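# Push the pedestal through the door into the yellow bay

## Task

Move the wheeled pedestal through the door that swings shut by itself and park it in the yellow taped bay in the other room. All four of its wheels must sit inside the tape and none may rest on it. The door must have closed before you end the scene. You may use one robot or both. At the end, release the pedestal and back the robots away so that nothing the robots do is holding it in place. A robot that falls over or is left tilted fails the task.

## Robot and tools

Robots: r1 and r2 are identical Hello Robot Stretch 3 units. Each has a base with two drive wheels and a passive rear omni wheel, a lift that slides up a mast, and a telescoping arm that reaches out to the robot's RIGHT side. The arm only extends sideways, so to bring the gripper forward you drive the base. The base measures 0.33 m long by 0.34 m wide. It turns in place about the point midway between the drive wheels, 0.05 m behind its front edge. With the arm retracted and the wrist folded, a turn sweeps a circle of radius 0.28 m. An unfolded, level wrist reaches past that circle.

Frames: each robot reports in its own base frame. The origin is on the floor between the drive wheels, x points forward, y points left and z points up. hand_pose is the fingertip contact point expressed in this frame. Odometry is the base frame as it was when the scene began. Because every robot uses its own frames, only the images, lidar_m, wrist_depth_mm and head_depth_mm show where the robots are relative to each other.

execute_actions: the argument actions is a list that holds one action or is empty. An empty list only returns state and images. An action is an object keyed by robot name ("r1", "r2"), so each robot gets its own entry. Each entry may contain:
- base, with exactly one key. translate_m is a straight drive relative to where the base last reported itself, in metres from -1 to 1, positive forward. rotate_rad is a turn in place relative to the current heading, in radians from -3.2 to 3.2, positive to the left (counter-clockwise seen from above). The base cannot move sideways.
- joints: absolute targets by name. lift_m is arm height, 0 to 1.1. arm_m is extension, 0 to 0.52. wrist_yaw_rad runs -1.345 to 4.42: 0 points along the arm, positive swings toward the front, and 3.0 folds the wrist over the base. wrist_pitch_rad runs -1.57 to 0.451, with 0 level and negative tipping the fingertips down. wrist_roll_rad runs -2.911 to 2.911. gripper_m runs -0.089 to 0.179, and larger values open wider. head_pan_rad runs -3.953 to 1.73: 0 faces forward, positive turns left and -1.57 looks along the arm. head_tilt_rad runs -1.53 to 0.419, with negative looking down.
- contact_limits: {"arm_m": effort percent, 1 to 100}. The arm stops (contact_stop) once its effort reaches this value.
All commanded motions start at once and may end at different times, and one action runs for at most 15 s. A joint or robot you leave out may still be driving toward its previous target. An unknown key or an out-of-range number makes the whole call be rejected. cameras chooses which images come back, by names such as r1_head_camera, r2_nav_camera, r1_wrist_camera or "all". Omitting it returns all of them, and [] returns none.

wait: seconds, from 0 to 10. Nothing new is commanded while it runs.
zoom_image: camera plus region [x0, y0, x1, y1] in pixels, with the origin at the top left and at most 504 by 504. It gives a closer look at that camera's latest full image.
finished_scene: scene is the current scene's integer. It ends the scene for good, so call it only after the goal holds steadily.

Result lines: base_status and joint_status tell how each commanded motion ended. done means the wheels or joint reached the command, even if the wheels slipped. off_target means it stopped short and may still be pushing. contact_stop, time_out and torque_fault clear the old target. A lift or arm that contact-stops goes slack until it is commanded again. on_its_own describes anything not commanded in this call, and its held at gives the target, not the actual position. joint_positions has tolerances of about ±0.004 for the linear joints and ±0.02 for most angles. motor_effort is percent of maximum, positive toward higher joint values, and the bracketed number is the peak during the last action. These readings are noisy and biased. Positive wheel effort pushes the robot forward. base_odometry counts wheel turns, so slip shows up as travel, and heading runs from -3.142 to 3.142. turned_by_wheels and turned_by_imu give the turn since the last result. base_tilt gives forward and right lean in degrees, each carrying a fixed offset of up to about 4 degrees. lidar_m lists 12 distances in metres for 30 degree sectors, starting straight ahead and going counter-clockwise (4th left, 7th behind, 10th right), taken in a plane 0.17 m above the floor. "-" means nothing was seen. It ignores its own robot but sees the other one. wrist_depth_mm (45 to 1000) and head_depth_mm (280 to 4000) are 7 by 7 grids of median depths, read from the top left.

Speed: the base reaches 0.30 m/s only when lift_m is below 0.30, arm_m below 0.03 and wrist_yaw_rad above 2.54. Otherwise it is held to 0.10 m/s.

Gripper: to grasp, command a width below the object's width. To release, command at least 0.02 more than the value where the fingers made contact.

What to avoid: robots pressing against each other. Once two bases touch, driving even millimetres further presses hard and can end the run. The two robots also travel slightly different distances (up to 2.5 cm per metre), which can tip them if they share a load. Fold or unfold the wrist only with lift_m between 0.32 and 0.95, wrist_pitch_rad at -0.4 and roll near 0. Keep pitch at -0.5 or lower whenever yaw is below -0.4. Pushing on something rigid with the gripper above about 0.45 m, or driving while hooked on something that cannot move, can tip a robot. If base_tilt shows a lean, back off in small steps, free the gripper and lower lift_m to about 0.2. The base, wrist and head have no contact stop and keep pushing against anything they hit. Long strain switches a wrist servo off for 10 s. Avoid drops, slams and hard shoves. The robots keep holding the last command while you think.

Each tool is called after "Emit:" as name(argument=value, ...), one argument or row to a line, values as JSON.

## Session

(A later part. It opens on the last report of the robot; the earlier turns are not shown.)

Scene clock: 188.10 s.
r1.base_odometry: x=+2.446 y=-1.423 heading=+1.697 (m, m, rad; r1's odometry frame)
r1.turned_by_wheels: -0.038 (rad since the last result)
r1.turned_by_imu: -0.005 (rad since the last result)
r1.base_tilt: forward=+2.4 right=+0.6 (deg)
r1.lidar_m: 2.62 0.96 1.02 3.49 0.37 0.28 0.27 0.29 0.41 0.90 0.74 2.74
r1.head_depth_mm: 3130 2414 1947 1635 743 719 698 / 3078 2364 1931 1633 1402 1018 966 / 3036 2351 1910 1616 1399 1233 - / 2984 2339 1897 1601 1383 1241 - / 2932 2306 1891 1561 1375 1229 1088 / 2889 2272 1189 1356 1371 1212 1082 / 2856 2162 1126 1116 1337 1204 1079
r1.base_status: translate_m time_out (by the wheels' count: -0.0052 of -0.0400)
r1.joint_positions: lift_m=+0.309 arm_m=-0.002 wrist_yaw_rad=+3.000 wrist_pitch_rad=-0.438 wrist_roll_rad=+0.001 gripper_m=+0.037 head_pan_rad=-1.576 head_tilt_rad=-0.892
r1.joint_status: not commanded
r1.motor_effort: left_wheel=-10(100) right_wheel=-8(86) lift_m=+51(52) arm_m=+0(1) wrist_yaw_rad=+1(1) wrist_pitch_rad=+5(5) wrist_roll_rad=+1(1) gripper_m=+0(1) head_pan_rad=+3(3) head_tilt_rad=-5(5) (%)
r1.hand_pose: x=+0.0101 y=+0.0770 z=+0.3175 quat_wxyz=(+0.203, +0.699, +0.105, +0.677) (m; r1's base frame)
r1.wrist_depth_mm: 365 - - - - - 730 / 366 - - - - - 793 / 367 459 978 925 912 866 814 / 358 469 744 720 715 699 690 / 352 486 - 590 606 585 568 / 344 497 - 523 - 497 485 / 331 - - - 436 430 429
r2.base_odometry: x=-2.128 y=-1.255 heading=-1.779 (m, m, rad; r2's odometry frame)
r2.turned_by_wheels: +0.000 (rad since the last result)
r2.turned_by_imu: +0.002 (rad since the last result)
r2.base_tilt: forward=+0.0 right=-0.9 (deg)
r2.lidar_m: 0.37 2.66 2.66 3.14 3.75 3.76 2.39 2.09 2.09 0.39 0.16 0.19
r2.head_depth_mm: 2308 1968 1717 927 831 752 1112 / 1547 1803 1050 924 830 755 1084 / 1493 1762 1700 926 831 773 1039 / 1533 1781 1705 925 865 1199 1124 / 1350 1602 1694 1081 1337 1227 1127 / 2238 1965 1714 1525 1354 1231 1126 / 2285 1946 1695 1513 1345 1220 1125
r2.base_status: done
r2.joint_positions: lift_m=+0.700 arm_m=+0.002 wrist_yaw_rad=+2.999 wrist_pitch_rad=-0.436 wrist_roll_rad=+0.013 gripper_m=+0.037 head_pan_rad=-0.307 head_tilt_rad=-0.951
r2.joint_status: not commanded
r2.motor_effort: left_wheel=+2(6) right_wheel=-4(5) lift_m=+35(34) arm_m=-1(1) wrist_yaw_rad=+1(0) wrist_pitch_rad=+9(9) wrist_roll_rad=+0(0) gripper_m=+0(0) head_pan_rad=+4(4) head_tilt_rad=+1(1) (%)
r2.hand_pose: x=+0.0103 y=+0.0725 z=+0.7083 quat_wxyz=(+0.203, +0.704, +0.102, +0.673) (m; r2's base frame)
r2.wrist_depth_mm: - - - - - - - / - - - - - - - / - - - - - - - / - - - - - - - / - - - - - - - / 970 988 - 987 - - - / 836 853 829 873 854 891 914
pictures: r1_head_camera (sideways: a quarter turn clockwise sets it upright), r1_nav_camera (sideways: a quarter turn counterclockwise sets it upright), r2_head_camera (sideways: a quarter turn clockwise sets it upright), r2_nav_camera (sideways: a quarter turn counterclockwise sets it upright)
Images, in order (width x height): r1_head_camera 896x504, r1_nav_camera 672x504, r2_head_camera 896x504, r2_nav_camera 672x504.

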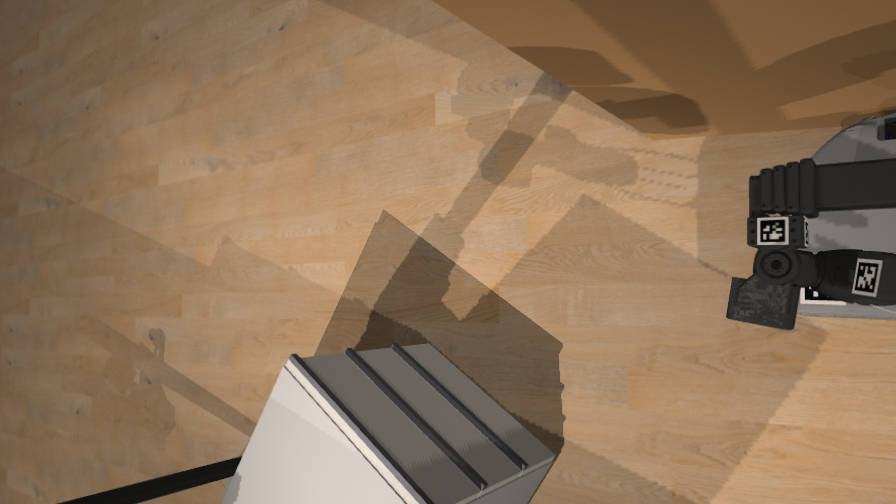

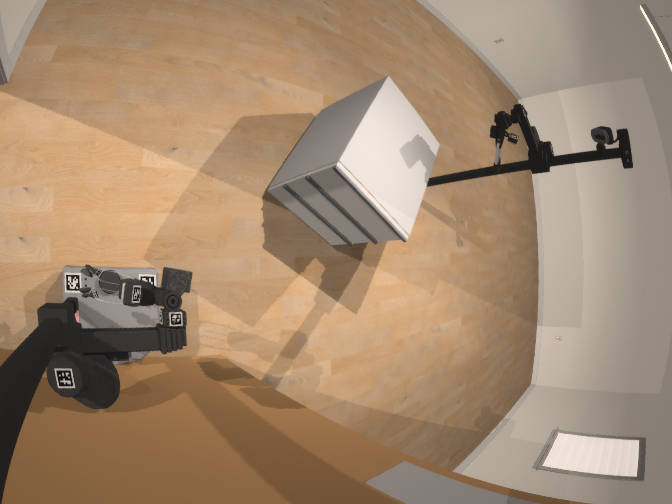

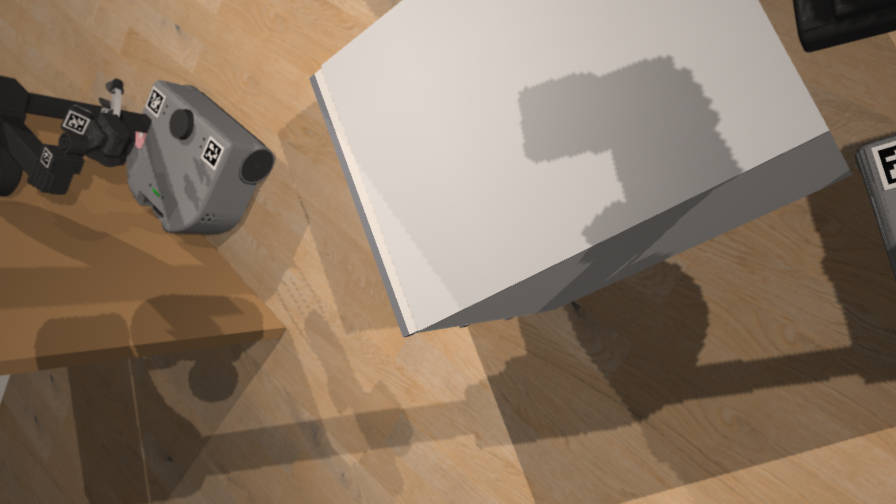

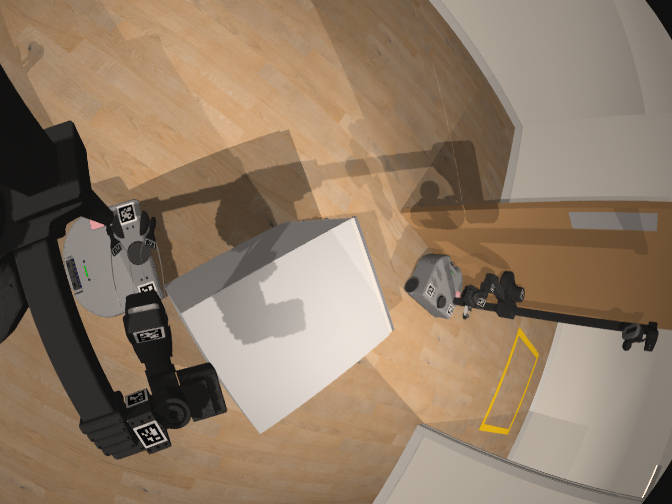

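Emit:
execute_actions(
  actions=[
    {"r2":{"base":{"translate_m":0.22}}},
  ],
  cameras=["r1_head_camera","r2_head_camera","r2_nav_camera"],
)

Scene clock: 192.87 s.
r1.base_odometry: x=+2.446 y=-1.423 heading=+1.697 (m, m, rad; r1's odometry frame)
r1.turned_by_wheels: +0.000 (rad since the last result)
r1.turned_by_imu: +0.001 (rad since the last result)
r1.base_tilt: forward=+2.5 right=+0.5 (deg)
r1.lidar_m: 2.61 0.96 1.03 3.48 0.37 0.28 0.27 0.29 0.41 0.69 0.63 2.75
r1.head_depth_mm: 3086 2398 1942 1637 743 719 700 / 3050 2381 1937 1625 1404 1027 965 / 3030 2357 1923 1615 1396 1229 - / 3010 2329 1903 1596 1393 1245 - / 2928 2297 1873 1321 1380 1230 1091 / 2908 2281 1159 1046 1309 1208 1086 / 2561 2176 1127 981 1160 1203 1076
r1.base_status: not commanded
r1.joint_positions: lift_m=+0.309 arm_m=-0.002 wrist_yaw_rad=+3.000 wrist_pitch_rad=-0.438 wrist_roll_rad=+0.001 gripper_m=+0.037 head_pan_rad=-1.576 head_tilt_rad=-0.892
r1.joint_status: not commanded
r1.motor_effort: left_wheel=-10(10) right_wheel=-8(8) lift_m=+51(51) arm_m=+0(1) wrist_yaw_rad=+0(0) wrist_pitch_rad=+5(5) wrist_roll_rad=+0(0) gripper_m=+1(1) head_pan_rad=+2(2) head_tilt_rad=-5(4) (%)
r1.hand_pose: x=+0.0101 y=+0.0770 z=+0.3175 quat_wxyz=(+0.203, +0.699, +0.105, +0.677) (m; r1's base frame)
r1.wrist_depth_mm: 364 - - - - - 723 / 370 - - - - - 774 / 366 462 949 940 900 881 833 / 356 471 747 727 704 704 681 / 348 485 - 607 616 573 569 / 340 489 - 524 - 499 490 / 329 - - - 440 431 428
r2.base_odometry: x=-2.174 y=-1.470 heading=-1.780 (m, m, rad; r2's odometry frame)
r2.turned_by_wheels: -0.001 (rad since the last result)
r2.turned_by_imu: -0.015 (rad since the last result)
r2.base_tilt: forward=-0.1 right=-0.9 (deg)
r2.lidar_m: 1.11 2.50 2.50 2.93 3.90 3.92 2.58 2.25 2.25 0.19 0.15 0.15
r2.head_depth_mm: 2183 1964 1708 928 831 755 716 / 1377 1605 1645 925 833 756 716 / 1421 1678 1651 923 834 764 717 / 1265 1500 1668 1463 1319 1212 1129 / 1121 1331 1617 1518 1357 1229 1122 / 2239 1970 1711 1499 1358 1227 1126 / 2289 1958 1705 1509 1357 1230 1120
r2.base_status: translate_m off_target (by the wheels' count: +0.2199 of +0.2200)
r2.joint_positions: lift_m=+0.700 arm_m=+0.002 wrist_yaw_rad=+2.999 wrist_pitch_rad=-0.436 wrist_roll_rad=+0.013 gripper_m=+0.037 head_pan_rad=-0.307 head_tilt_rad=-0.951
r2.joint_status: not commanded
r2.on_its_own: right_wheel is at rest, and its effort (+37) is outside its rest range (-18 to +18)
r2.motor_effort: left_wheel=+1(11) right_wheel=+37(85) lift_m=+33(34) arm_m=-1(1) wrist_yaw_rad=+0(1) wrist_pitch_rad=+9(9) wrist_roll_rad=+0(1) gripper_m=+0(0) head_pan_rad=+4(4) head_tilt_rad=+0(1) (%)
r2.hand_pose: x=+0.0103 y=+0.0725 z=+0.7083 quat_wxyz=(+0.203, +0.704, +0.102, +0.673) (m; r2's base frame)
r2.wrist_depth_mm: - - - - - - - / - - - - - - - / - - - - - - - / - - - - - - - / - - - - - - - / 934 971 - - - - - / 813 836 849 854 875 910 938
pictures: r1_head_camera (sideways: a quarter turn clockwise sets it upright), r2_head_camera (sideways: a quarter turn clockwise sets it upright), r2_nav_camera (sideways: a quarter turn counterclockwise sets it upright)
Images, in order (width x height): r1_head_camera 896x504, r2_head_camera 896x504, r2_nav_camera 672x504.

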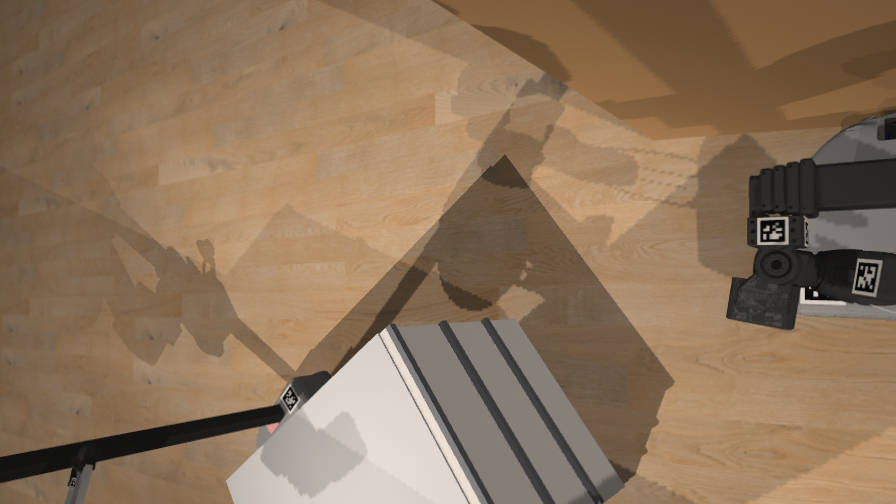

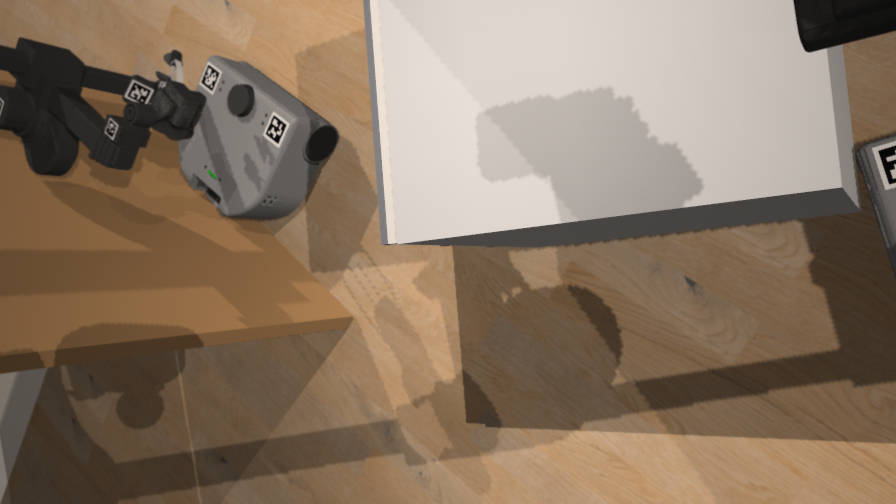

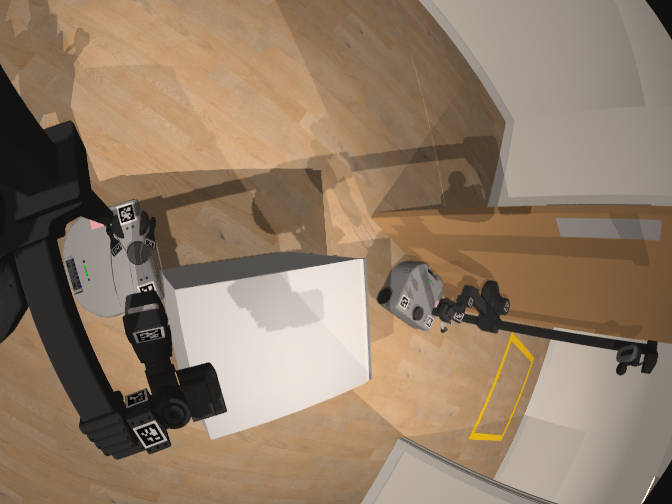

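Emit:
execute_actions(
  actions=[],
)

Scene clock: 196.70 s.
r1.base_odometry: x=+2.446 y=-1.423 heading=+1.697 (m, m, rad; r1's odometry frame)
r1.turned_by_wheels: +0.000 (rad since the last result)
r1.turned_by_imu: +0.000 (rad since the last result)
r1.base_tilt: forward=+2.4 right=+0.5 (deg)
r1.lidar_m: 2.61 0.96 1.02 3.49 0.37 0.28 0.27 0.29 0.41 0.69 0.63 2.75
r1.head_depth_mm: 3123 2403 1959 1634 741 717 699 / 3091 2384 1929 1633 1403 1022 963 / 3031 2346 1926 1621 1399 1233 - / 3002 2323 1896 1611 1385 1239 - / 2961 2307 1872 1315 1372 1225 1088 / 2903 2264 1162 1046 1309 1211 1083 / 2562 2177 1127 983 1158 1205 1080
r1.base_status: not commanded
r1.joint_positions: lift_m=+0.309 arm_m=-0.002 wrist_yaw_rad=+3.000 wrist_pitch_rad=-0.438 wrist_roll_rad=+0.001 gripper_m=+0.037 head_pan_rad=-1.576 head_tilt_rad=-0.892
r1.joint_status: not commanded
r1.motor_effort: left_wheel=-11(10) right_wheel=-8(8) lift_m=+51(51) arm_m=+1(1) wrist_yaw_rad=+1(0) wrist_pitch_rad=+5(5) wrist_roll_rad=+0(0) gripper_m=+0(1) head_pan_rad=+2(2) head_tilt_rad=-4(4) (%)
r1.hand_pose: x=+0.0101 y=+0.0770 z=+0.3175 quat_wxyz=(+0.203, +0.699, +0.105, +0.677) (m; r1's base frame)
r1.wrist_depth_mm: 367 - - - - - 726 / 364 - - - - - 794 / 364 461 950 923 898 875 815 / 354 468 734 727 713 699 687 / 350 488 - 601 608 579 572 / 343 494 - 523 - 493 489 / 329 - - - 439 428 427
r2.base_odometry: x=-2.174 y=-1.470 heading=-1.780 (m, m, rad; r2's odometry frame)
r2.turned_by_wheels: +0.000 (rad since the last result)
r2.turned_by_imu: +0.000 (rad since the last result)
r2.base_tilt: forward=+0.1 right=-0.8 (deg)
r2.lidar_m: 1.11 2.50 2.50 2.93 3.91 3.90 2.58 2.26 2.25 0.19 0.15 0.15
r2.head_depth_mm: 2193 1956 1716 925 830 755 716 / 1369 1591 1634 925 832 752 714 / 1419 1673 1647 925 829 765 717 / 1274 1503 1675 1462 1319 1216 1128 / 1122 1320 1619 1510 1353 1230 1127 / 2239 1963 1700 1511 1358 1228 1126 / 2301 1971 1704 1497 1357 1226 1126
r2.base_status: translate_m off_target (by the wheels' count: +0.2199 of +0.2200)
r2.joint_positions: lift_m=+0.700 arm_m=+0.002 wrist_yaw_rad=+2.999 wrist_pitch_rad=-0.436 wrist_roll_rad=+0.013 gripper_m=+0.037 head_pan_rad=-0.307 head_tilt_rad=-0.951
r2.joint_status: not commanded
r2.on_its_own: right_wheel is at rest, and its effort (+38) is outside its rest range (-18 to +18)
r2.motor_effort: left_wheel=+1(11) right_wheel=+38(85) lift_m=+34(34) arm_m=-1(1) wrist_yaw_rad=+0(1) wrist_pitch_rad=+9(9) wrist_roll_rad=+0(1) gripper_m=+0(0) head_pan_rad=+4(4) head_tilt_rad=+0(1) (%)
r2.hand_pose: x=+0.0103 y=+0.0725 z=+0.7083 quat_wxyz=(+0.203, +0.704, +0.102, +0.673) (m; r2's base frame)
r2.wrist_depth_mm: - - - - - - - / - - - - - - - / - - - - - - - / - - - - - - - / - - - - - - - / 958 970 - 992 - - - / 826 850 827 847 871 914 911
pictures: r1_head_camera (sideways: a quarter turn clockwise sets it upright), r1_nav_camera (sideways: a quarter turn counterclockwise sets it upright), r1_wrist_camera, r2_head_camera (sideways: a quarter turn clockwise sets it upright), r2_nav_camera (sideways: a quarter turn counterclockwise sets it upright), r2_wrist_camera
Images, in order (width x height): r1_head_camera 896x504, r1_nav_camera 672x504, r1_wrist_camera 644x364, r2_head_camera 896x504, r2_nav_camera 672x504, r2_wrist_camera 644x364.

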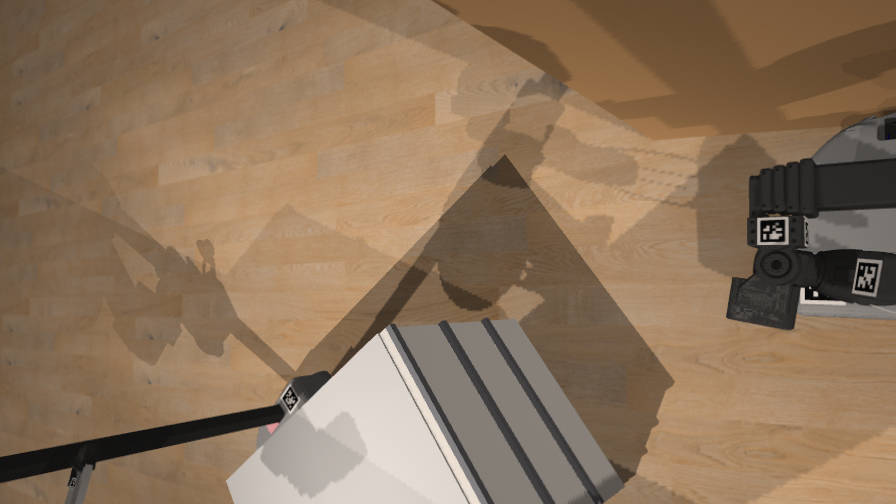

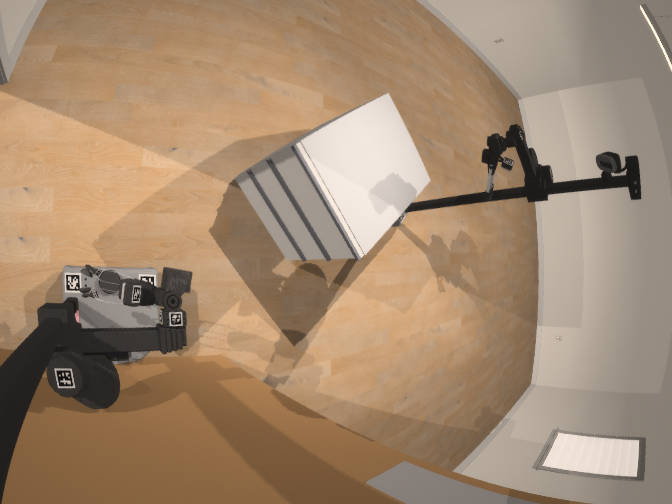

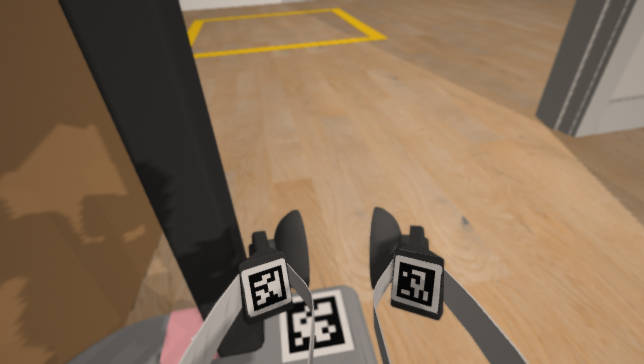

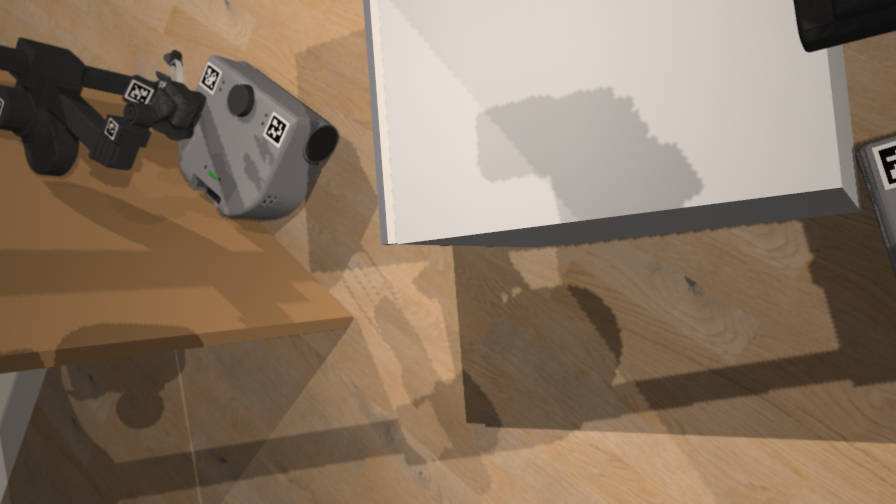

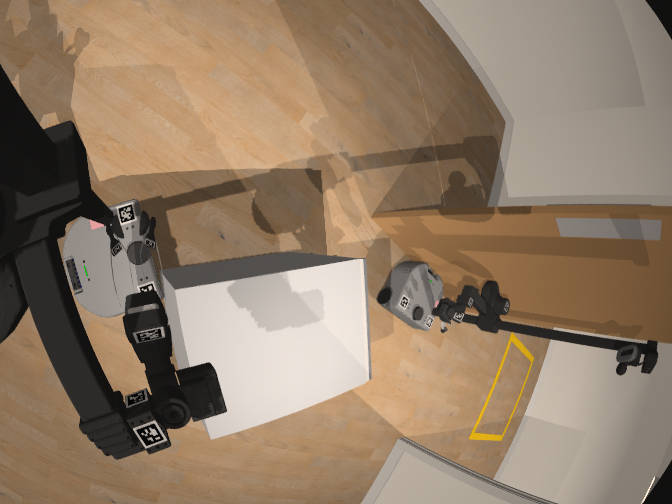

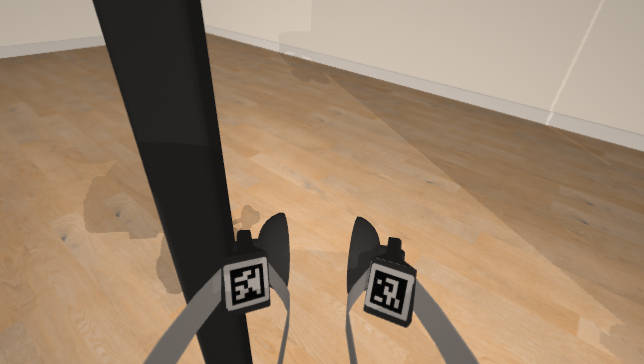

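Emit:
execute_actions(
  actions=[
    {"r2":{"base":{"translate_m":0.18}}},
  ],
  cameras=["r1_head_camera","r2_head_camera","r2_nav_camera"],
)

Scene clock: 208.87 s.
r1.base_odometry: x=+2.446 y=-1.423 heading=+1.697 (m, m, rad; r1's odometry frame)
r1.turned_by_wheels: +0.000 (rad since the last result)
r1.turned_by_imu: +0.001 (rad since the last result)
r1.base_tilt: forward=+2.4 right=+0.5 (deg)
r1.lidar_m: 2.61 0.96 1.02 3.49 0.37 0.28 0.27 0.29 0.41 0.51 0.51 0.55
r1.head_depth_mm: 3103 2410 1950 1633 743 719 698 / 3074 2368 1938 1623 1399 1018 967 / 3036 2351 1915 1614 1401 1238 - / 2976 2317 1898 1603 1383 1244 - / 2932 2297 1871 1557 1303 1228 1087 / 2671 2141 1163 962 1024 1209 1085 / 2772 2238 1127 957 941 1182 1079
r1.base_status: not commanded
r1.joint_positions: lift_m=+0.309 arm_m=-0.002 wrist_yaw_rad=+3.000 wrist_pitch_rad=-0.438 wrist_roll_rad=+0.001 gripper_m=+0.037 head_pan_rad=-1.576 head_tilt_rad=-0.892
r1.joint_status: not commanded
r1.motor_effort: left_wheel=-10(10) right_wheel=-9(8) lift_m=+51(51) arm_m=+1(1) wrist_yaw_rad=+0(1) wrist_pitch_rad=+5(5) wrist_roll_rad=+0(0) gripper_m=+1(1) head_pan_rad=+3(3) head_tilt_rad=-4(6) (%)
r1.hand_pose: x=+0.0101 y=+0.0770 z=+0.3175 quat_wxyz=(+0.203, +0.699, +0.105, +0.677) (m; r1's base frame)
r1.wrist_depth_mm: 370 - - - - - 732 / 365 - - - - - 783 / 366 465 954 926 895 889 816 / 359 466 746 730 716 685 677 / 349 486 - 601 611 578 574 / 343 489 - 520 - 491 487 / 330 - - - 435 433 431
r2.base_odometry: x=-2.211 y=-1.646 heading=-1.780 (m, m, rad; r2's odometry frame)
r2.turned_by_wheels: -0.001 (rad since the last result)
r2.turned_by_imu: +0.000 (rad since the last result)
r2.base_tilt: forward=+0.0 right=-0.9 (deg)
r2.lidar_m: 0.93 2.37 2.37 2.78 4.02 4.02 2.74 2.38 2.38 0.18 0.15 0.15
r2.head_depth_mm: 1262 1844 1645 925 830 753 715 / 1296 1230 1501 926 828 753 715 / 1202 1459 1588 1483 1061 774 781 / 1026 1219 1487 1511 1359 1224 1122 / 924 1126 1621 1514 1361 1231 1121 / 2175 1948 1701 1511 1363 1232 1125 / 2282 1944 1693 1518 1345 1227 1127
r2.base_status: translate_m off_target (by the wheels' count: +0.1799 of +0.1800)
r2.joint_positions: lift_m=+0.700 arm_m=+0.002 wrist_yaw_rad=+2.999 wrist_pitch_rad=-0.436 wrist_roll_rad=+0.013 gripper_m=+0.037 head_pan_rad=-0.307 head_tilt_rad=-0.951
r2.joint_status: not commanded
r2.on_its_own: right_wheel is at rest, and its effort (+37) is outside its rest range (-18 to +18)
r2.motor_effort: left_wheel=+1(5) right_wheel=+37(70) lift_m=+34(34) arm_m=+1(1) wrist_yaw_rad=+0(1) wrist_pitch_rad=+9(8) wrist_roll_rad=+0(0) gripper_m=+0(0) head_pan_rad=+4(4) head_tilt_rad=+0(0) (%)
r2.hand_pose: x=+0.0103 y=+0.0725 z=+0.7083 quat_wxyz=(+0.203, +0.704, +0.102, +0.673) (m; r2's base frame)
r2.wrist_depth_mm: - - - - - - - / - - - - - - - / - - - - - - - / - - - - - - - / - - - - - - - / 952 986 - - - - - / 821 838 833 857 878 894 899
pictures: r1_head_camera (sideways: a quarter turn clockwise sets it upright), r2_head_camera (sideways: a quarter turn clockwise sets it upright), r2_nav_camera (sideways: a quarter turn counterclockwise sets it upright)
Images, in order (width x height): r1_head_camera 896x504, r2_head_camera 896x504, r2_nav_camera 672x504.

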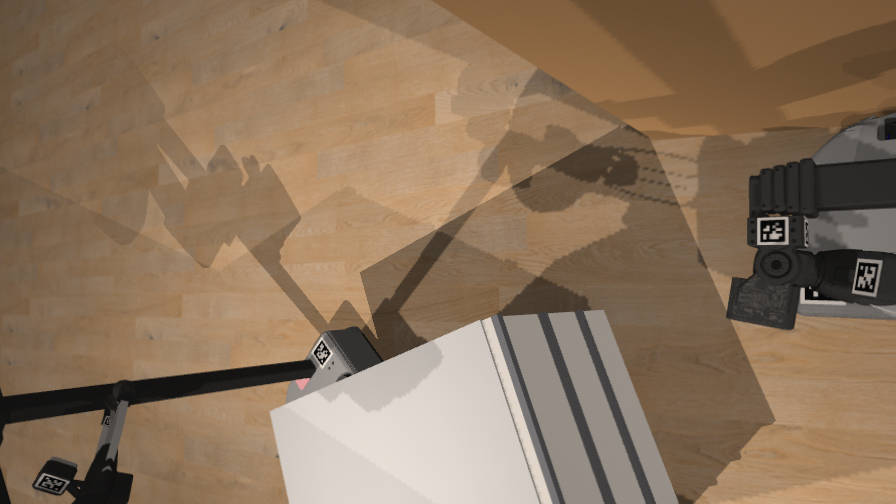

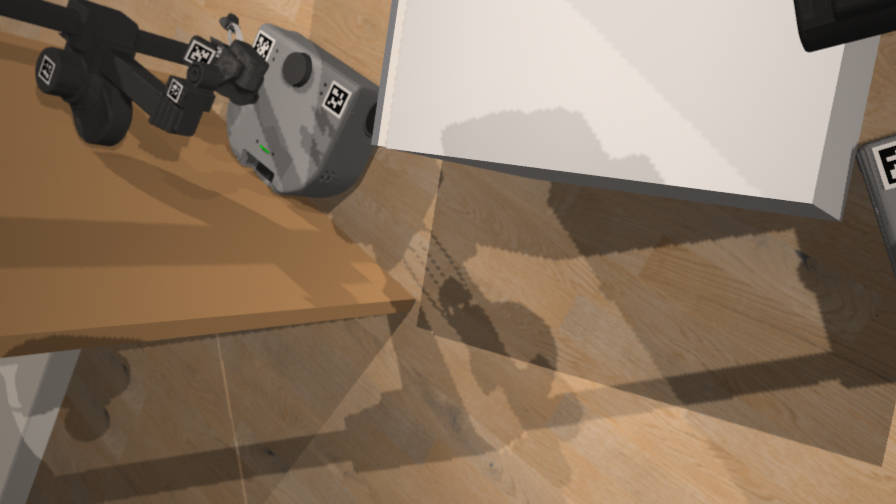

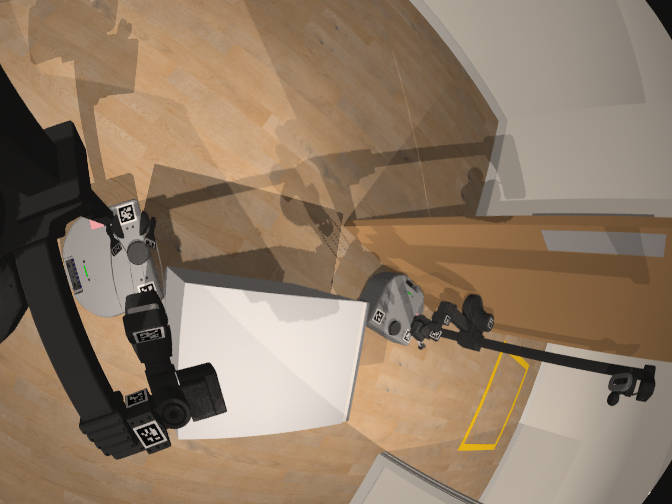

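Emit:
execute_actions(
  actions=[
    {"r2":{"base":{"translate_m":-0.14}}},
  ],
  cameras=[],
)

Emit:
execute_actions(
  actions=[
    {"r2":{"base":{"rotate_rad":-0.77},"joints":{"head_pan_rad":0.0,"head_tilt_rad":-0.8}}},
  ],
  cameras=["r1_head_camera","r2_head_camera","r2_nav_camera"],
)

Scene clock: 222.57 s.
r1.base_odometry: x=+2.446 y=-1.423 heading=+1.697 (m, m, rad; r1's odometry frame)
r1.turned_by_wheels: +0.000 (rad since the last result)
r1.turned_by_imu: +0.001 (rad since the last result)
r1.base_tilt: forward=+2.3 right=+0.5 (deg)
r1.lidar_m: 2.61 0.95 1.02 3.49 0.37 0.28 0.28 0.29 0.41 0.51 0.51 0.55
r1.head_depth_mm: 3122 2392 1958 1634 742 719 699 / 3061 2370 1925 1629 1403 1022 966 / 3040 2353 1908 1619 1401 1234 - / 3012 2326 1895 1605 1387 1242 - / 2968 2287 1879 1561 1297 1228 1091 / 2904 2230 1165 962 1023 1206 1083 / 2550 2236 1129 955 941 1185 1078
r1.base_status: not commanded
r1.joint_positions: lift_m=+0.309 arm_m=-0.002 wrist_yaw_rad=+3.000 wrist_pitch_rad=-0.438 wrist_roll_rad=+0.001 gripper_m=+0.037 head_pan_rad=-1.576 head_tilt_rad=-0.892
r1.joint_status: not commanded
r1.motor_effort: left_wheel=-10(10) right_wheel=-9(9) lift_m=+51(51) arm_m=+1(0) wrist_yaw_rad=+0(0) wrist_pitch_rad=+5(5) wrist_roll_rad=+1(1) gripper_m=+1(1) head_pan_rad=+2(3) head_tilt_rad=-5(3) (%)
r1.hand_pose: x=+0.0101 y=+0.0770 z=+0.3175 quat_wxyz=(+0.203, +0.699, +0.105, +0.677) (m; r1's base frame)
r1.wrist_depth_mm: 366 - - - - - 732 / 364 - - - - - 784 / 364 465 984 934 909 887 824 / 355 469 742 727 723 707 685 / 348 489 - 608 616 579 570 / 343 499 - 526 - 499 488 / 330 - - - 437 428 429
r2.base_odometry: x=-2.182 y=-1.509 heading=-1.780 (m, m, rad; r2's odometry frame)
r2.turned_by_wheels: +0.000 (rad since the last result)
r2.turned_by_imu: +0.000 (rad since the last result)
r2.base_tilt: forward=+0.0 right=-0.8 (deg)
r2.lidar_m: 1.07 2.47 2.47 2.90 3.93 3.93 2.61 2.28 2.28 0.38 0.26 0.25
r2.head_depth_mm: 2188 1955 1050 925 831 784 1096 / 1351 1365 1049 925 830 784 1125 / 1384 1638 1569 927 830 842 1137 / 1220 1457 1644 1504 1350 1198 1126 / 1074 1277 1617 1511 1362 1235 1125 / 2241 1960 1708 1510 1356 1231 1125 / 2304 1948 1717 1510 1358 1224 1121
r2.base_status: done
r2.joint_positions: lift_m=+0.700 arm_m=+0.002 wrist_yaw_rad=+2.999 wrist_pitch_rad=-0.436 wrist_roll_rad=+0.013 gripper_m=+0.037 head_pan_rad=-0.307 head_tilt_rad=-0.951
r2.joint_status: not commanded
r2.motor_effort: left_wheel=+1(2) right_wheel=-3(26) lift_m=+33(34) arm_m=+0(1) wrist_yaw_rad=-1(1) wrist_pitch_rad=+9(9) wrist_roll_rad=+0(0) gripper_m=+0(0) head_pan_rad=+4(4) head_tilt_rad=+0(0) (%)
r2.hand_pose: x=+0.0103 y=+0.0725 z=+0.7083 quat_wxyz=(+0.203, +0.704, +0.102, +0.673) (m; r2's base frame)
r2.wrist_depth_mm: - - - - - - - / - - - - - - - / - - - - - - - / - - - - - - - / - - - - - - - / 942 976 - - - - - / 837 817 839 845 873 875 889
pictures: none
No camera images: the call's "cameras" was empty. Leave "cameras" out to get every camera's image.

Scene clock: 224.73 s.
r1.base_odometry: x=+2.446 y=-1.423 heading=+1.697 (m, m, rad; r1's odometry frame)
r1.turned_by_wheels: +0.000 (rad since the last result)
r1.turned_by_imu: +0.000 (rad since the last result)
r1.base_tilt: forward=+2.5 right=+0.5 (deg)
r1.lidar_m: 2.61 0.96 1.03 3.49 0.37 0.28 0.27 0.29 0.41 0.51 0.51 0.55
r1.head_depth_mm: 3128 2422 1957 1640 742 720 698 / 3091 2395 1947 1624 1402 1021 968 / 3034 2363 1912 1618 1393 1231 - / 3005 2324 1898 1604 1390 1244 - / 2933 2307 1883 1560 1304 1229 1087 / 2804 2195 1164 965 1023 1212 1081 / 2850 2252 1129 957 940 1184 1081
r1.base_status: not commanded
r1.joint_positions: lift_m=+0.309 arm_m=-0.002 wrist_yaw_rad=+3.000 wrist_pitch_rad=-0.438 wrist_roll_rad=+0.001 gripper_m=+0.037 head_pan_rad=-1.576 head_tilt_rad=-0.892
r1.joint_status: not commanded
r1.motor_effort: left_wheel=-10(10) right_wheel=-9(8) lift_m=+51(51) arm_m=+1(1) wrist_yaw_rad=+1(0) wrist_pitch_rad=+5(5) wrist_roll_rad=+0(0) gripper_m=+1(1) head_pan_rad=+3(2) head_tilt_rad=-4(5) (%)
r1.hand_pose: x=+0.0101 y=+0.0770 z=+0.3175 quat_wxyz=(+0.203, +0.699, +0.105, +0.677) (m; r1's base frame)
r1.wrist_depth_mm: 369 - - - - - 729 / 366 - - - - - 772 / 364 462 951 916 909 884 816 / 358 469 738 720 708 693 676 / 349 488 - 600 606 577 569 / 345 492 - 529 - 496 490 / 332 - - - 438 431 429
r2.base_odometry: x=-2.182 y=-1.509 heading=-2.550 (m, m, rad; r2's odometry frame)
r2.turned_by_wheels: -0.770 (rad since the last result)
r2.turned_by_imu: -0.789 (rad since the last result)
r2.base_tilt: forward=+0.0 right=-0.9 (deg)
r2.lidar_m: 0.25 0.25 2.55 2.47 2.57 3.60 3.93 3.17 2.35 2.28 2.38 0.30
r2.head_depth_mm: 1760 1944 2016 1701 1479 835 1155 / 3167 2455 2003 1699 898 805 1112 / 3149 2441 2008 1042 900 796 1033 / 3163 2486 2026 1037 897 793 894 / 3155 2442 2005 1037 900 794 790 / 3030 1971 1627 1041 935 1250 1149 / 1549 1444 1654 1630 1459 1286 1150
r2.base_status: done
r2.joint_positions: lift_m=+0.700 arm_m=+0.002 wrist_yaw_rad=+2.999 wrist_pitch_rad=-0.436 wrist_roll_rad=+0.013 gripper_m=+0.037 head_pan_rad=-0.007 head_tilt_rad=-0.803
r2.joint_status: all done
r2.motor_effort: left_wheel=+2(5) right_wheel=-5(9) lift_m=+34(34) arm_m=+0(0) wrist_yaw_rad=+1(1) wrist_pitch_rad=+9(9) wrist_roll_rad=+0(0) gripper_m=+0(0) head_pan_rad=+4(27) head_tilt_rad=+2(23) (%)
r2.hand_pose: x=+0.0103 y=+0.0725 z=+0.7083 quat_wxyz=(+0.203, +0.704, +0.102, +0.673) (m; r2's base frame)
r2.wrist_depth_mm: - - - - - - - / - - - - - - - / - - - - - - - / - - - - - - 984 / - - - - - - - / 940 958 - - - - - / 805 839 854 844 881 895 364
pictures: r1_head_camera (sideways: a quarter turn clockwise sets it upright), r2_head_camera (sideways: a quarter turn clockwise sets it upright), r2_nav_camera (sideways: a quarter turn counterclockwise sets it upright)
Images, in order (width x height): r1_head_camera 896x504, r2_head_camera 896x504, r2_nav_camera 672x504.

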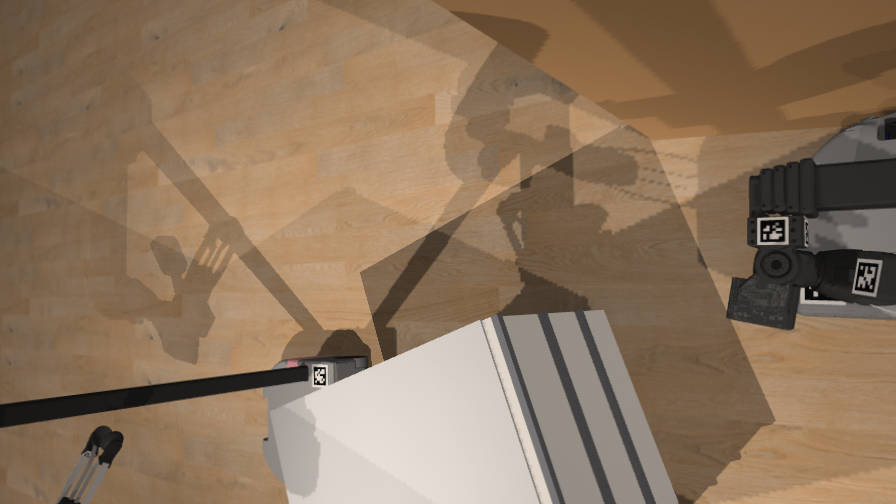

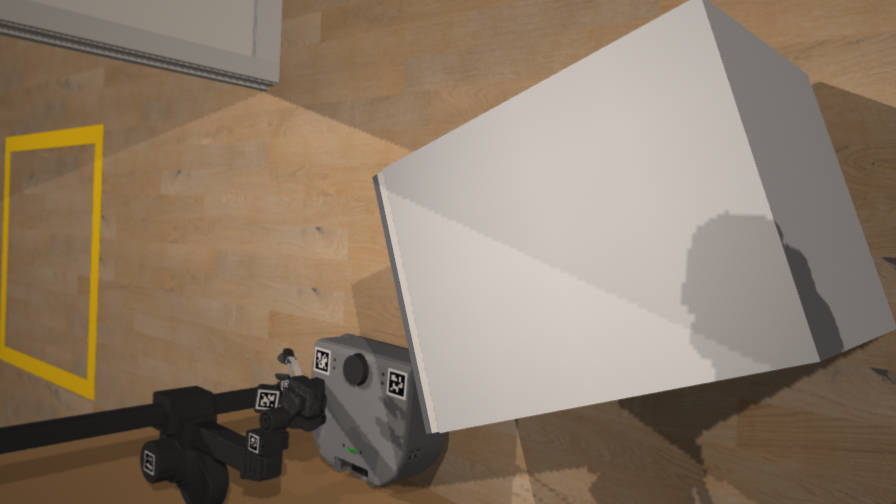

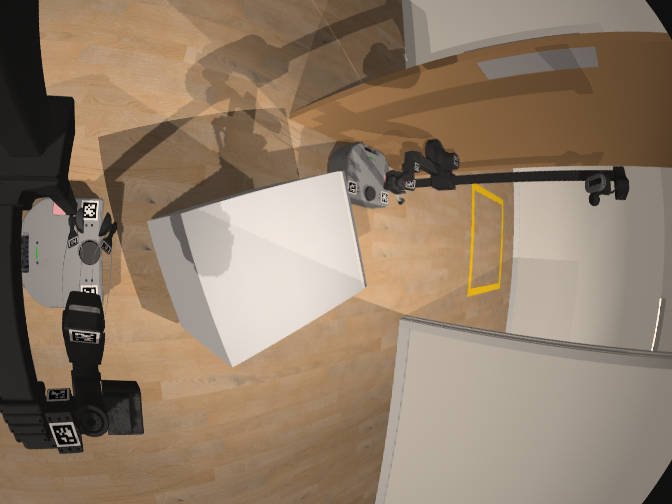

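Emit:
zoom_image(
  camera="r2_head_camera",
  region=[0, 0, 460, 504],
)

Region (0, 0, 460, 504) of r2_head_camera's 896x504 image, scaled by 1.000; it fills the left 460 columns of this view, and the rest is white.

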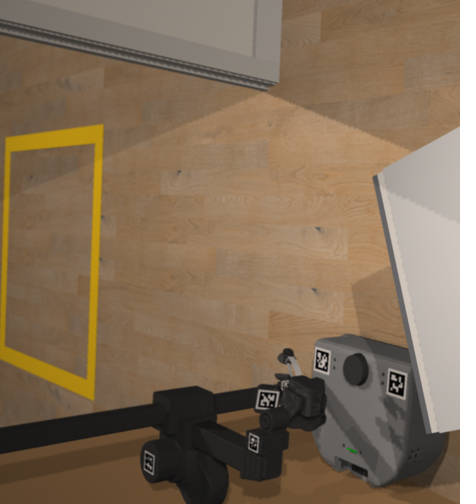

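Emit:
execute_actions(
  actions=[
    {"r2":{"base":{"rotate_rad":-0.08}}},
  ],
  cameras=[],
)

Emit:
execute_actions(
  actions=[
    {"r2":{"base":{"translate_m":0.3}}},
  ],
  cameras=["r1_head_camera","r2_head_camera","r2_nav_camera"],
)

Scene clock: 239.13 s.
r1.base_odometry: x=+2.446 y=-1.423 heading=+1.697 (m, m, rad; r1's odometry frame)
r1.turned_by_wheels: +0.000 (rad since the last result)
r1.turned_by_imu: +0.001 (rad since the last result)
r1.base_tilt: forward=+2.4 right=+0.5 (deg)
r1.lidar_m: 2.61 0.95 1.02 3.49 0.37 0.28 0.27 0.29 0.41 0.51 0.51 0.55
r1.head_depth_mm: 3103 2400 1950 1635 742 718 699 / 3083 2383 1940 1626 1397 1020 966 / 3055 2359 1915 1613 1396 1233 - / 2971 2319 1896 1606 1390 1243 - / 2958 2314 1882 1557 1302 1226 1089 / 2718 2196 1162 968 1023 1209 1085 / 2853 2252 1127 957 939 1181 1078
r1.base_status: not commanded
r1.joint_positions: lift_m=+0.309 arm_m=-0.002 wrist_yaw_rad=+3.000 wrist_pitch_rad=-0.438 wrist_roll_rad=+0.001 gripper_m=+0.037 head_pan_rad=-1.576 head_tilt_rad=-0.892
r1.joint_status: not commanded
r1.motor_effort: left_wheel=-10(10) right_wheel=-8(9) lift_m=+51(51) arm_m=+0(1) wrist_yaw_rad=+0(1) wrist_pitch_rad=+5(5) wrist_roll_rad=+1(1) gripper_m=+1(0) head_pan_rad=+3(3) head_tilt_rad=-4(4) (%)
r1.hand_pose: x=+0.0101 y=+0.0770 z=+0.3175 quat_wxyz=(+0.203, +0.699, +0.105, +0.677) (m; r1's base frame)
r1.wrist_depth_mm: 367 - - - - - 731 / 363 - - - - - 788 / 363 468 941 913 919 886 829 / 359 471 742 720 713 701 681 / 352 489 - 600 611 577 570 / 342 497 - 526 - 494 491 / 332 - - - 437 431 426
r2.base_odometry: x=-2.182 y=-1.509 heading=-2.630 (m, m, rad; r2's odometry frame)
r2.turned_by_wheels: -0.080 (rad since the last result)
r2.turned_by_imu: -0.082 (rad since the last result)
r2.base_tilt: forward=+0.0 right=-0.8 (deg)
r2.lidar_m: 0.25 0.25 2.51 2.47 2.52 3.32 3.92 3.42 2.42 2.28 2.33 0.32
r2.head_depth_mm: 1734 1980 2008 1694 1458 1250 1161 / 1815 2005 2008 1697 901 822 1141 / 3188 2465 1998 1059 898 805 1107 / 3173 2467 2011 1038 895 792 935 / 3183 2442 2003 1040 896 793 795 / 3150 2450 1943 1038 899 822 1123 / 3005 1446 1613 1568 1440 1289 1157
r2.base_status: done
r2.joint_positions: lift_m=+0.700 arm_m=+0.002 wrist_yaw_rad=+2.999 wrist_pitch_rad=-0.436 wrist_roll_rad=+0.013 gripper_m=+0.037 head_pan_rad=-0.007 head_tilt_rad=-0.803
r2.joint_status: not commanded
r2.motor_effort: left_wheel=+2(5) right_wheel=-5(10) lift_m=+34(34) arm_m=+0(0) wrist_yaw_rad=+0(1) wrist_pitch_rad=+9(9) wrist_roll_rad=+0(1) gripper_m=+0(0) head_pan_rad=+4(4) head_tilt_rad=+2(2) (%)
r2.hand_pose: x=+0.0103 y=+0.0725 z=+0.7083 quat_wxyz=(+0.203, +0.704, +0.102, +0.673) (m; r2's base frame)
r2.wrist_depth_mm: - - - - - - - / - - - - - - 896 / - - - - - - 933 / - - - - - - - / - - - - - - - / 956 984 - 981 - - 425 / 827 826 854 859 853 369 361
pictures: none
No camera images: the call's "cameras" was empty. Leave "cameras" out to get every camera's image.

Scene clock: 243.33 s.
r1.base_odometry: x=+2.446 y=-1.423 heading=+1.697 (m, m, rad; r1's odometry frame)
r1.turned_by_wheels: +0.000 (rad since the last result)
r1.turned_by_imu: +0.001 (rad since the last result)
r1.base_tilt: forward=+2.4 right=+0.5 (deg)
r1.lidar_m: 2.61 0.96 1.02 3.48 0.37 0.28 0.28 0.29 0.41 0.39 0.39 0.43
r1.head_depth_mm: 3117 2407 1952 1633 742 719 699 / 3036 2381 1924 1633 1402 1022 967 / 3024 2354 1911 1609 1402 1233 - / 2987 2326 1900 1598 1392 1239 - / 2965 2309 1881 1592 1359 1206 1087 / 2805 2206 1553 969 854 1152 1085 / 876 2108 1846 961 831 1021 1080
r1.base_status: not commanded
r1.joint_positions: lift_m=+0.309 arm_m=-0.002 wrist_yaw_rad=+3.000 wrist_pitch_rad=-0.438 wrist_roll_rad=+0.001 gripper_m=+0.037 head_pan_rad=-1.576 head_tilt_rad=-0.892
r1.joint_status: not commanded
r1.motor_effort: left_wheel=-10(10) right_wheel=-9(8) lift_m=+51(51) arm_m=+1(1) wrist_yaw_rad=+1(0) wrist_pitch_rad=+5(5) wrist_roll_rad=+0(0) gripper_m=+1(1) head_pan_rad=+3(2) head_tilt_rad=-4(5) (%)
r1.hand_pose: x=+0.0101 y=+0.0770 z=+0.3175 quat_wxyz=(+0.203, +0.699, +0.105, +0.677) (m; r1's base frame)
r1.wrist_depth_mm: 367 - - - - - 749 / 367 - - - - - 780 / 364 463 958 916 908 871 818 / 356 465 735 723 709 690 676 / 351 487 - 597 604 579 569 / 345 501 - 522 - 494 489 / 332 - - - 442 432 431
r2.base_odometry: x=-2.444 y=-1.656 heading=-2.629 (m, m, rad; r2's odometry frame)
r2.turned_by_wheels: +0.000 (rad since the last result)
r2.turned_by_imu: +0.004 (rad since the last result)
r2.base_tilt: forward=+0.0 right=-0.8 (deg)
r2.lidar_m: - - 2.62 2.49 2.54 3.35 4.23 3.42 2.39 2.26 0.22 0.15
r2.head_depth_mm: 1430 1647 1893 1719 1477 1299 711 / 3055 1760 1911 1713 1468 797 710 / 3235 2476 2022 1707 904 795 708 / 3211 2454 2010 1689 904 794 709 / 3193 2459 2013 1691 903 793 710 / 3217 2480 2006 1627 900 792 709 / 3189 2451 1860 1394 919 836 1118
r2.base_status: done
r2.joint_positions: lift_m=+0.700 arm_m=+0.002 wrist_yaw_rad=+3.000 wrist_pitch_rad=-0.437 wrist_roll_rad=+0.013 gripper_m=+0.037 head_pan_rad=-0.006 head_tilt_rad=-0.800
r2.joint_status: not commanded
r2.motor_effort: left_wheel=+14(72) right_wheel=-2(14) lift_m=+33(34) arm_m=+0(1) wrist_yaw_rad=+0(0) wrist_pitch_rad=+9(9) wrist_roll_rad=+0(0) gripper_m=+0(0) head_pan_rad=+3(4) head_tilt_rad=+0(2) (%)
r2.hand_pose: x=+0.0102 y=+0.0725 z=+0.7083 quat_wxyz=(+0.203, +0.704, +0.103, +0.673) (m; r2's base frame)
r2.wrist_depth_mm: - - - - - 760 739 / - - - - - 829 817 / - - - - - 917 923 / - - - - - 991 - / - - - - - - 515 / 961 945 - - - 413 427 / 818 854 824 869 343 355 359
pictures: r1_head_camera (sideways: a quarter turn clockwise sets it upright), r2_head_camera (sideways: a quarter turn clockwise sets it upright), r2_nav_camera (sideways: a quarter turn counterclockwise sets it upright)
Images, in order (width x height): r1_head_camera 896x504, r2_head_camera 896x504, r2_nav_camera 672x504.

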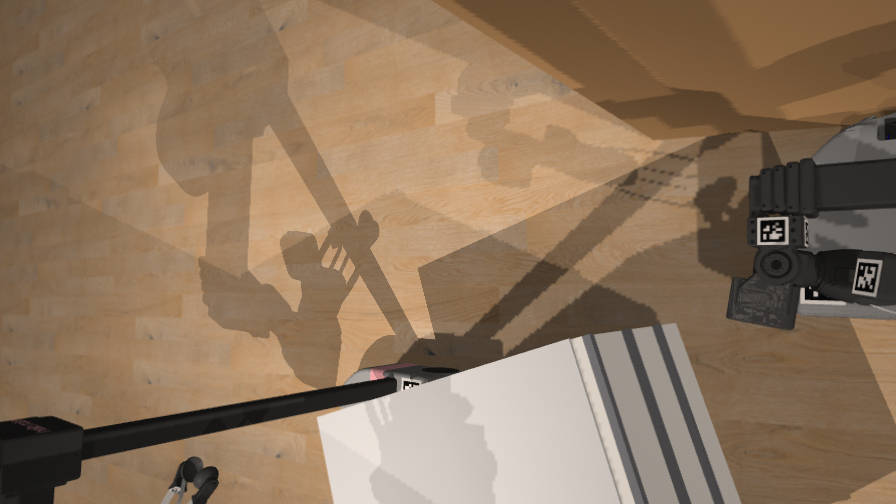

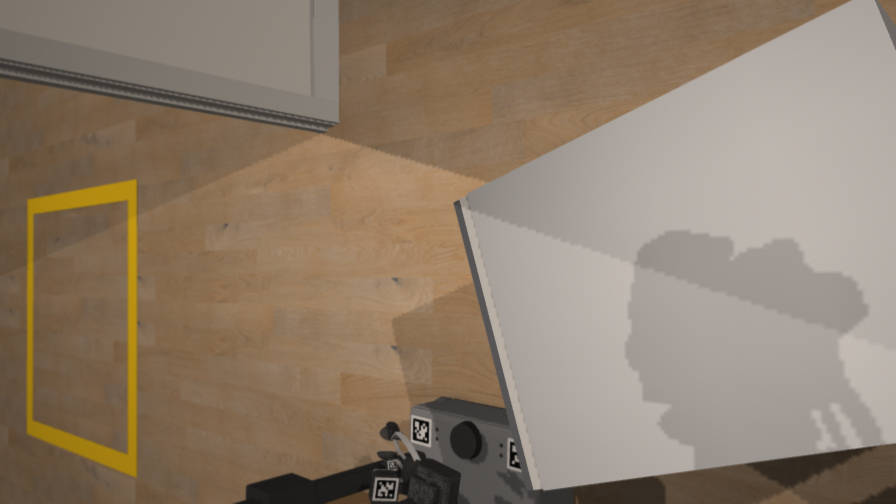

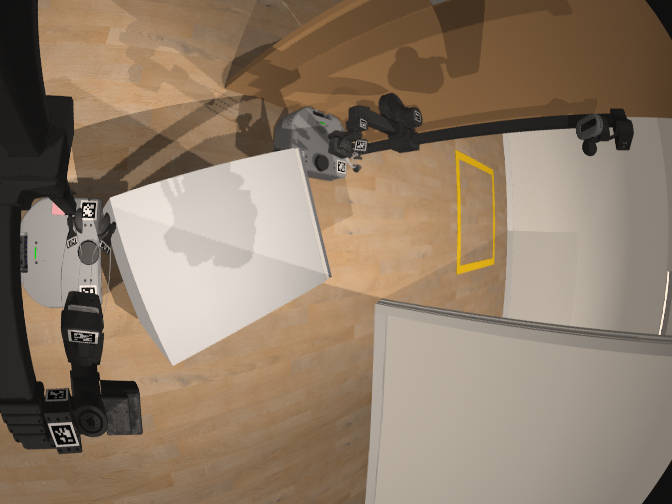

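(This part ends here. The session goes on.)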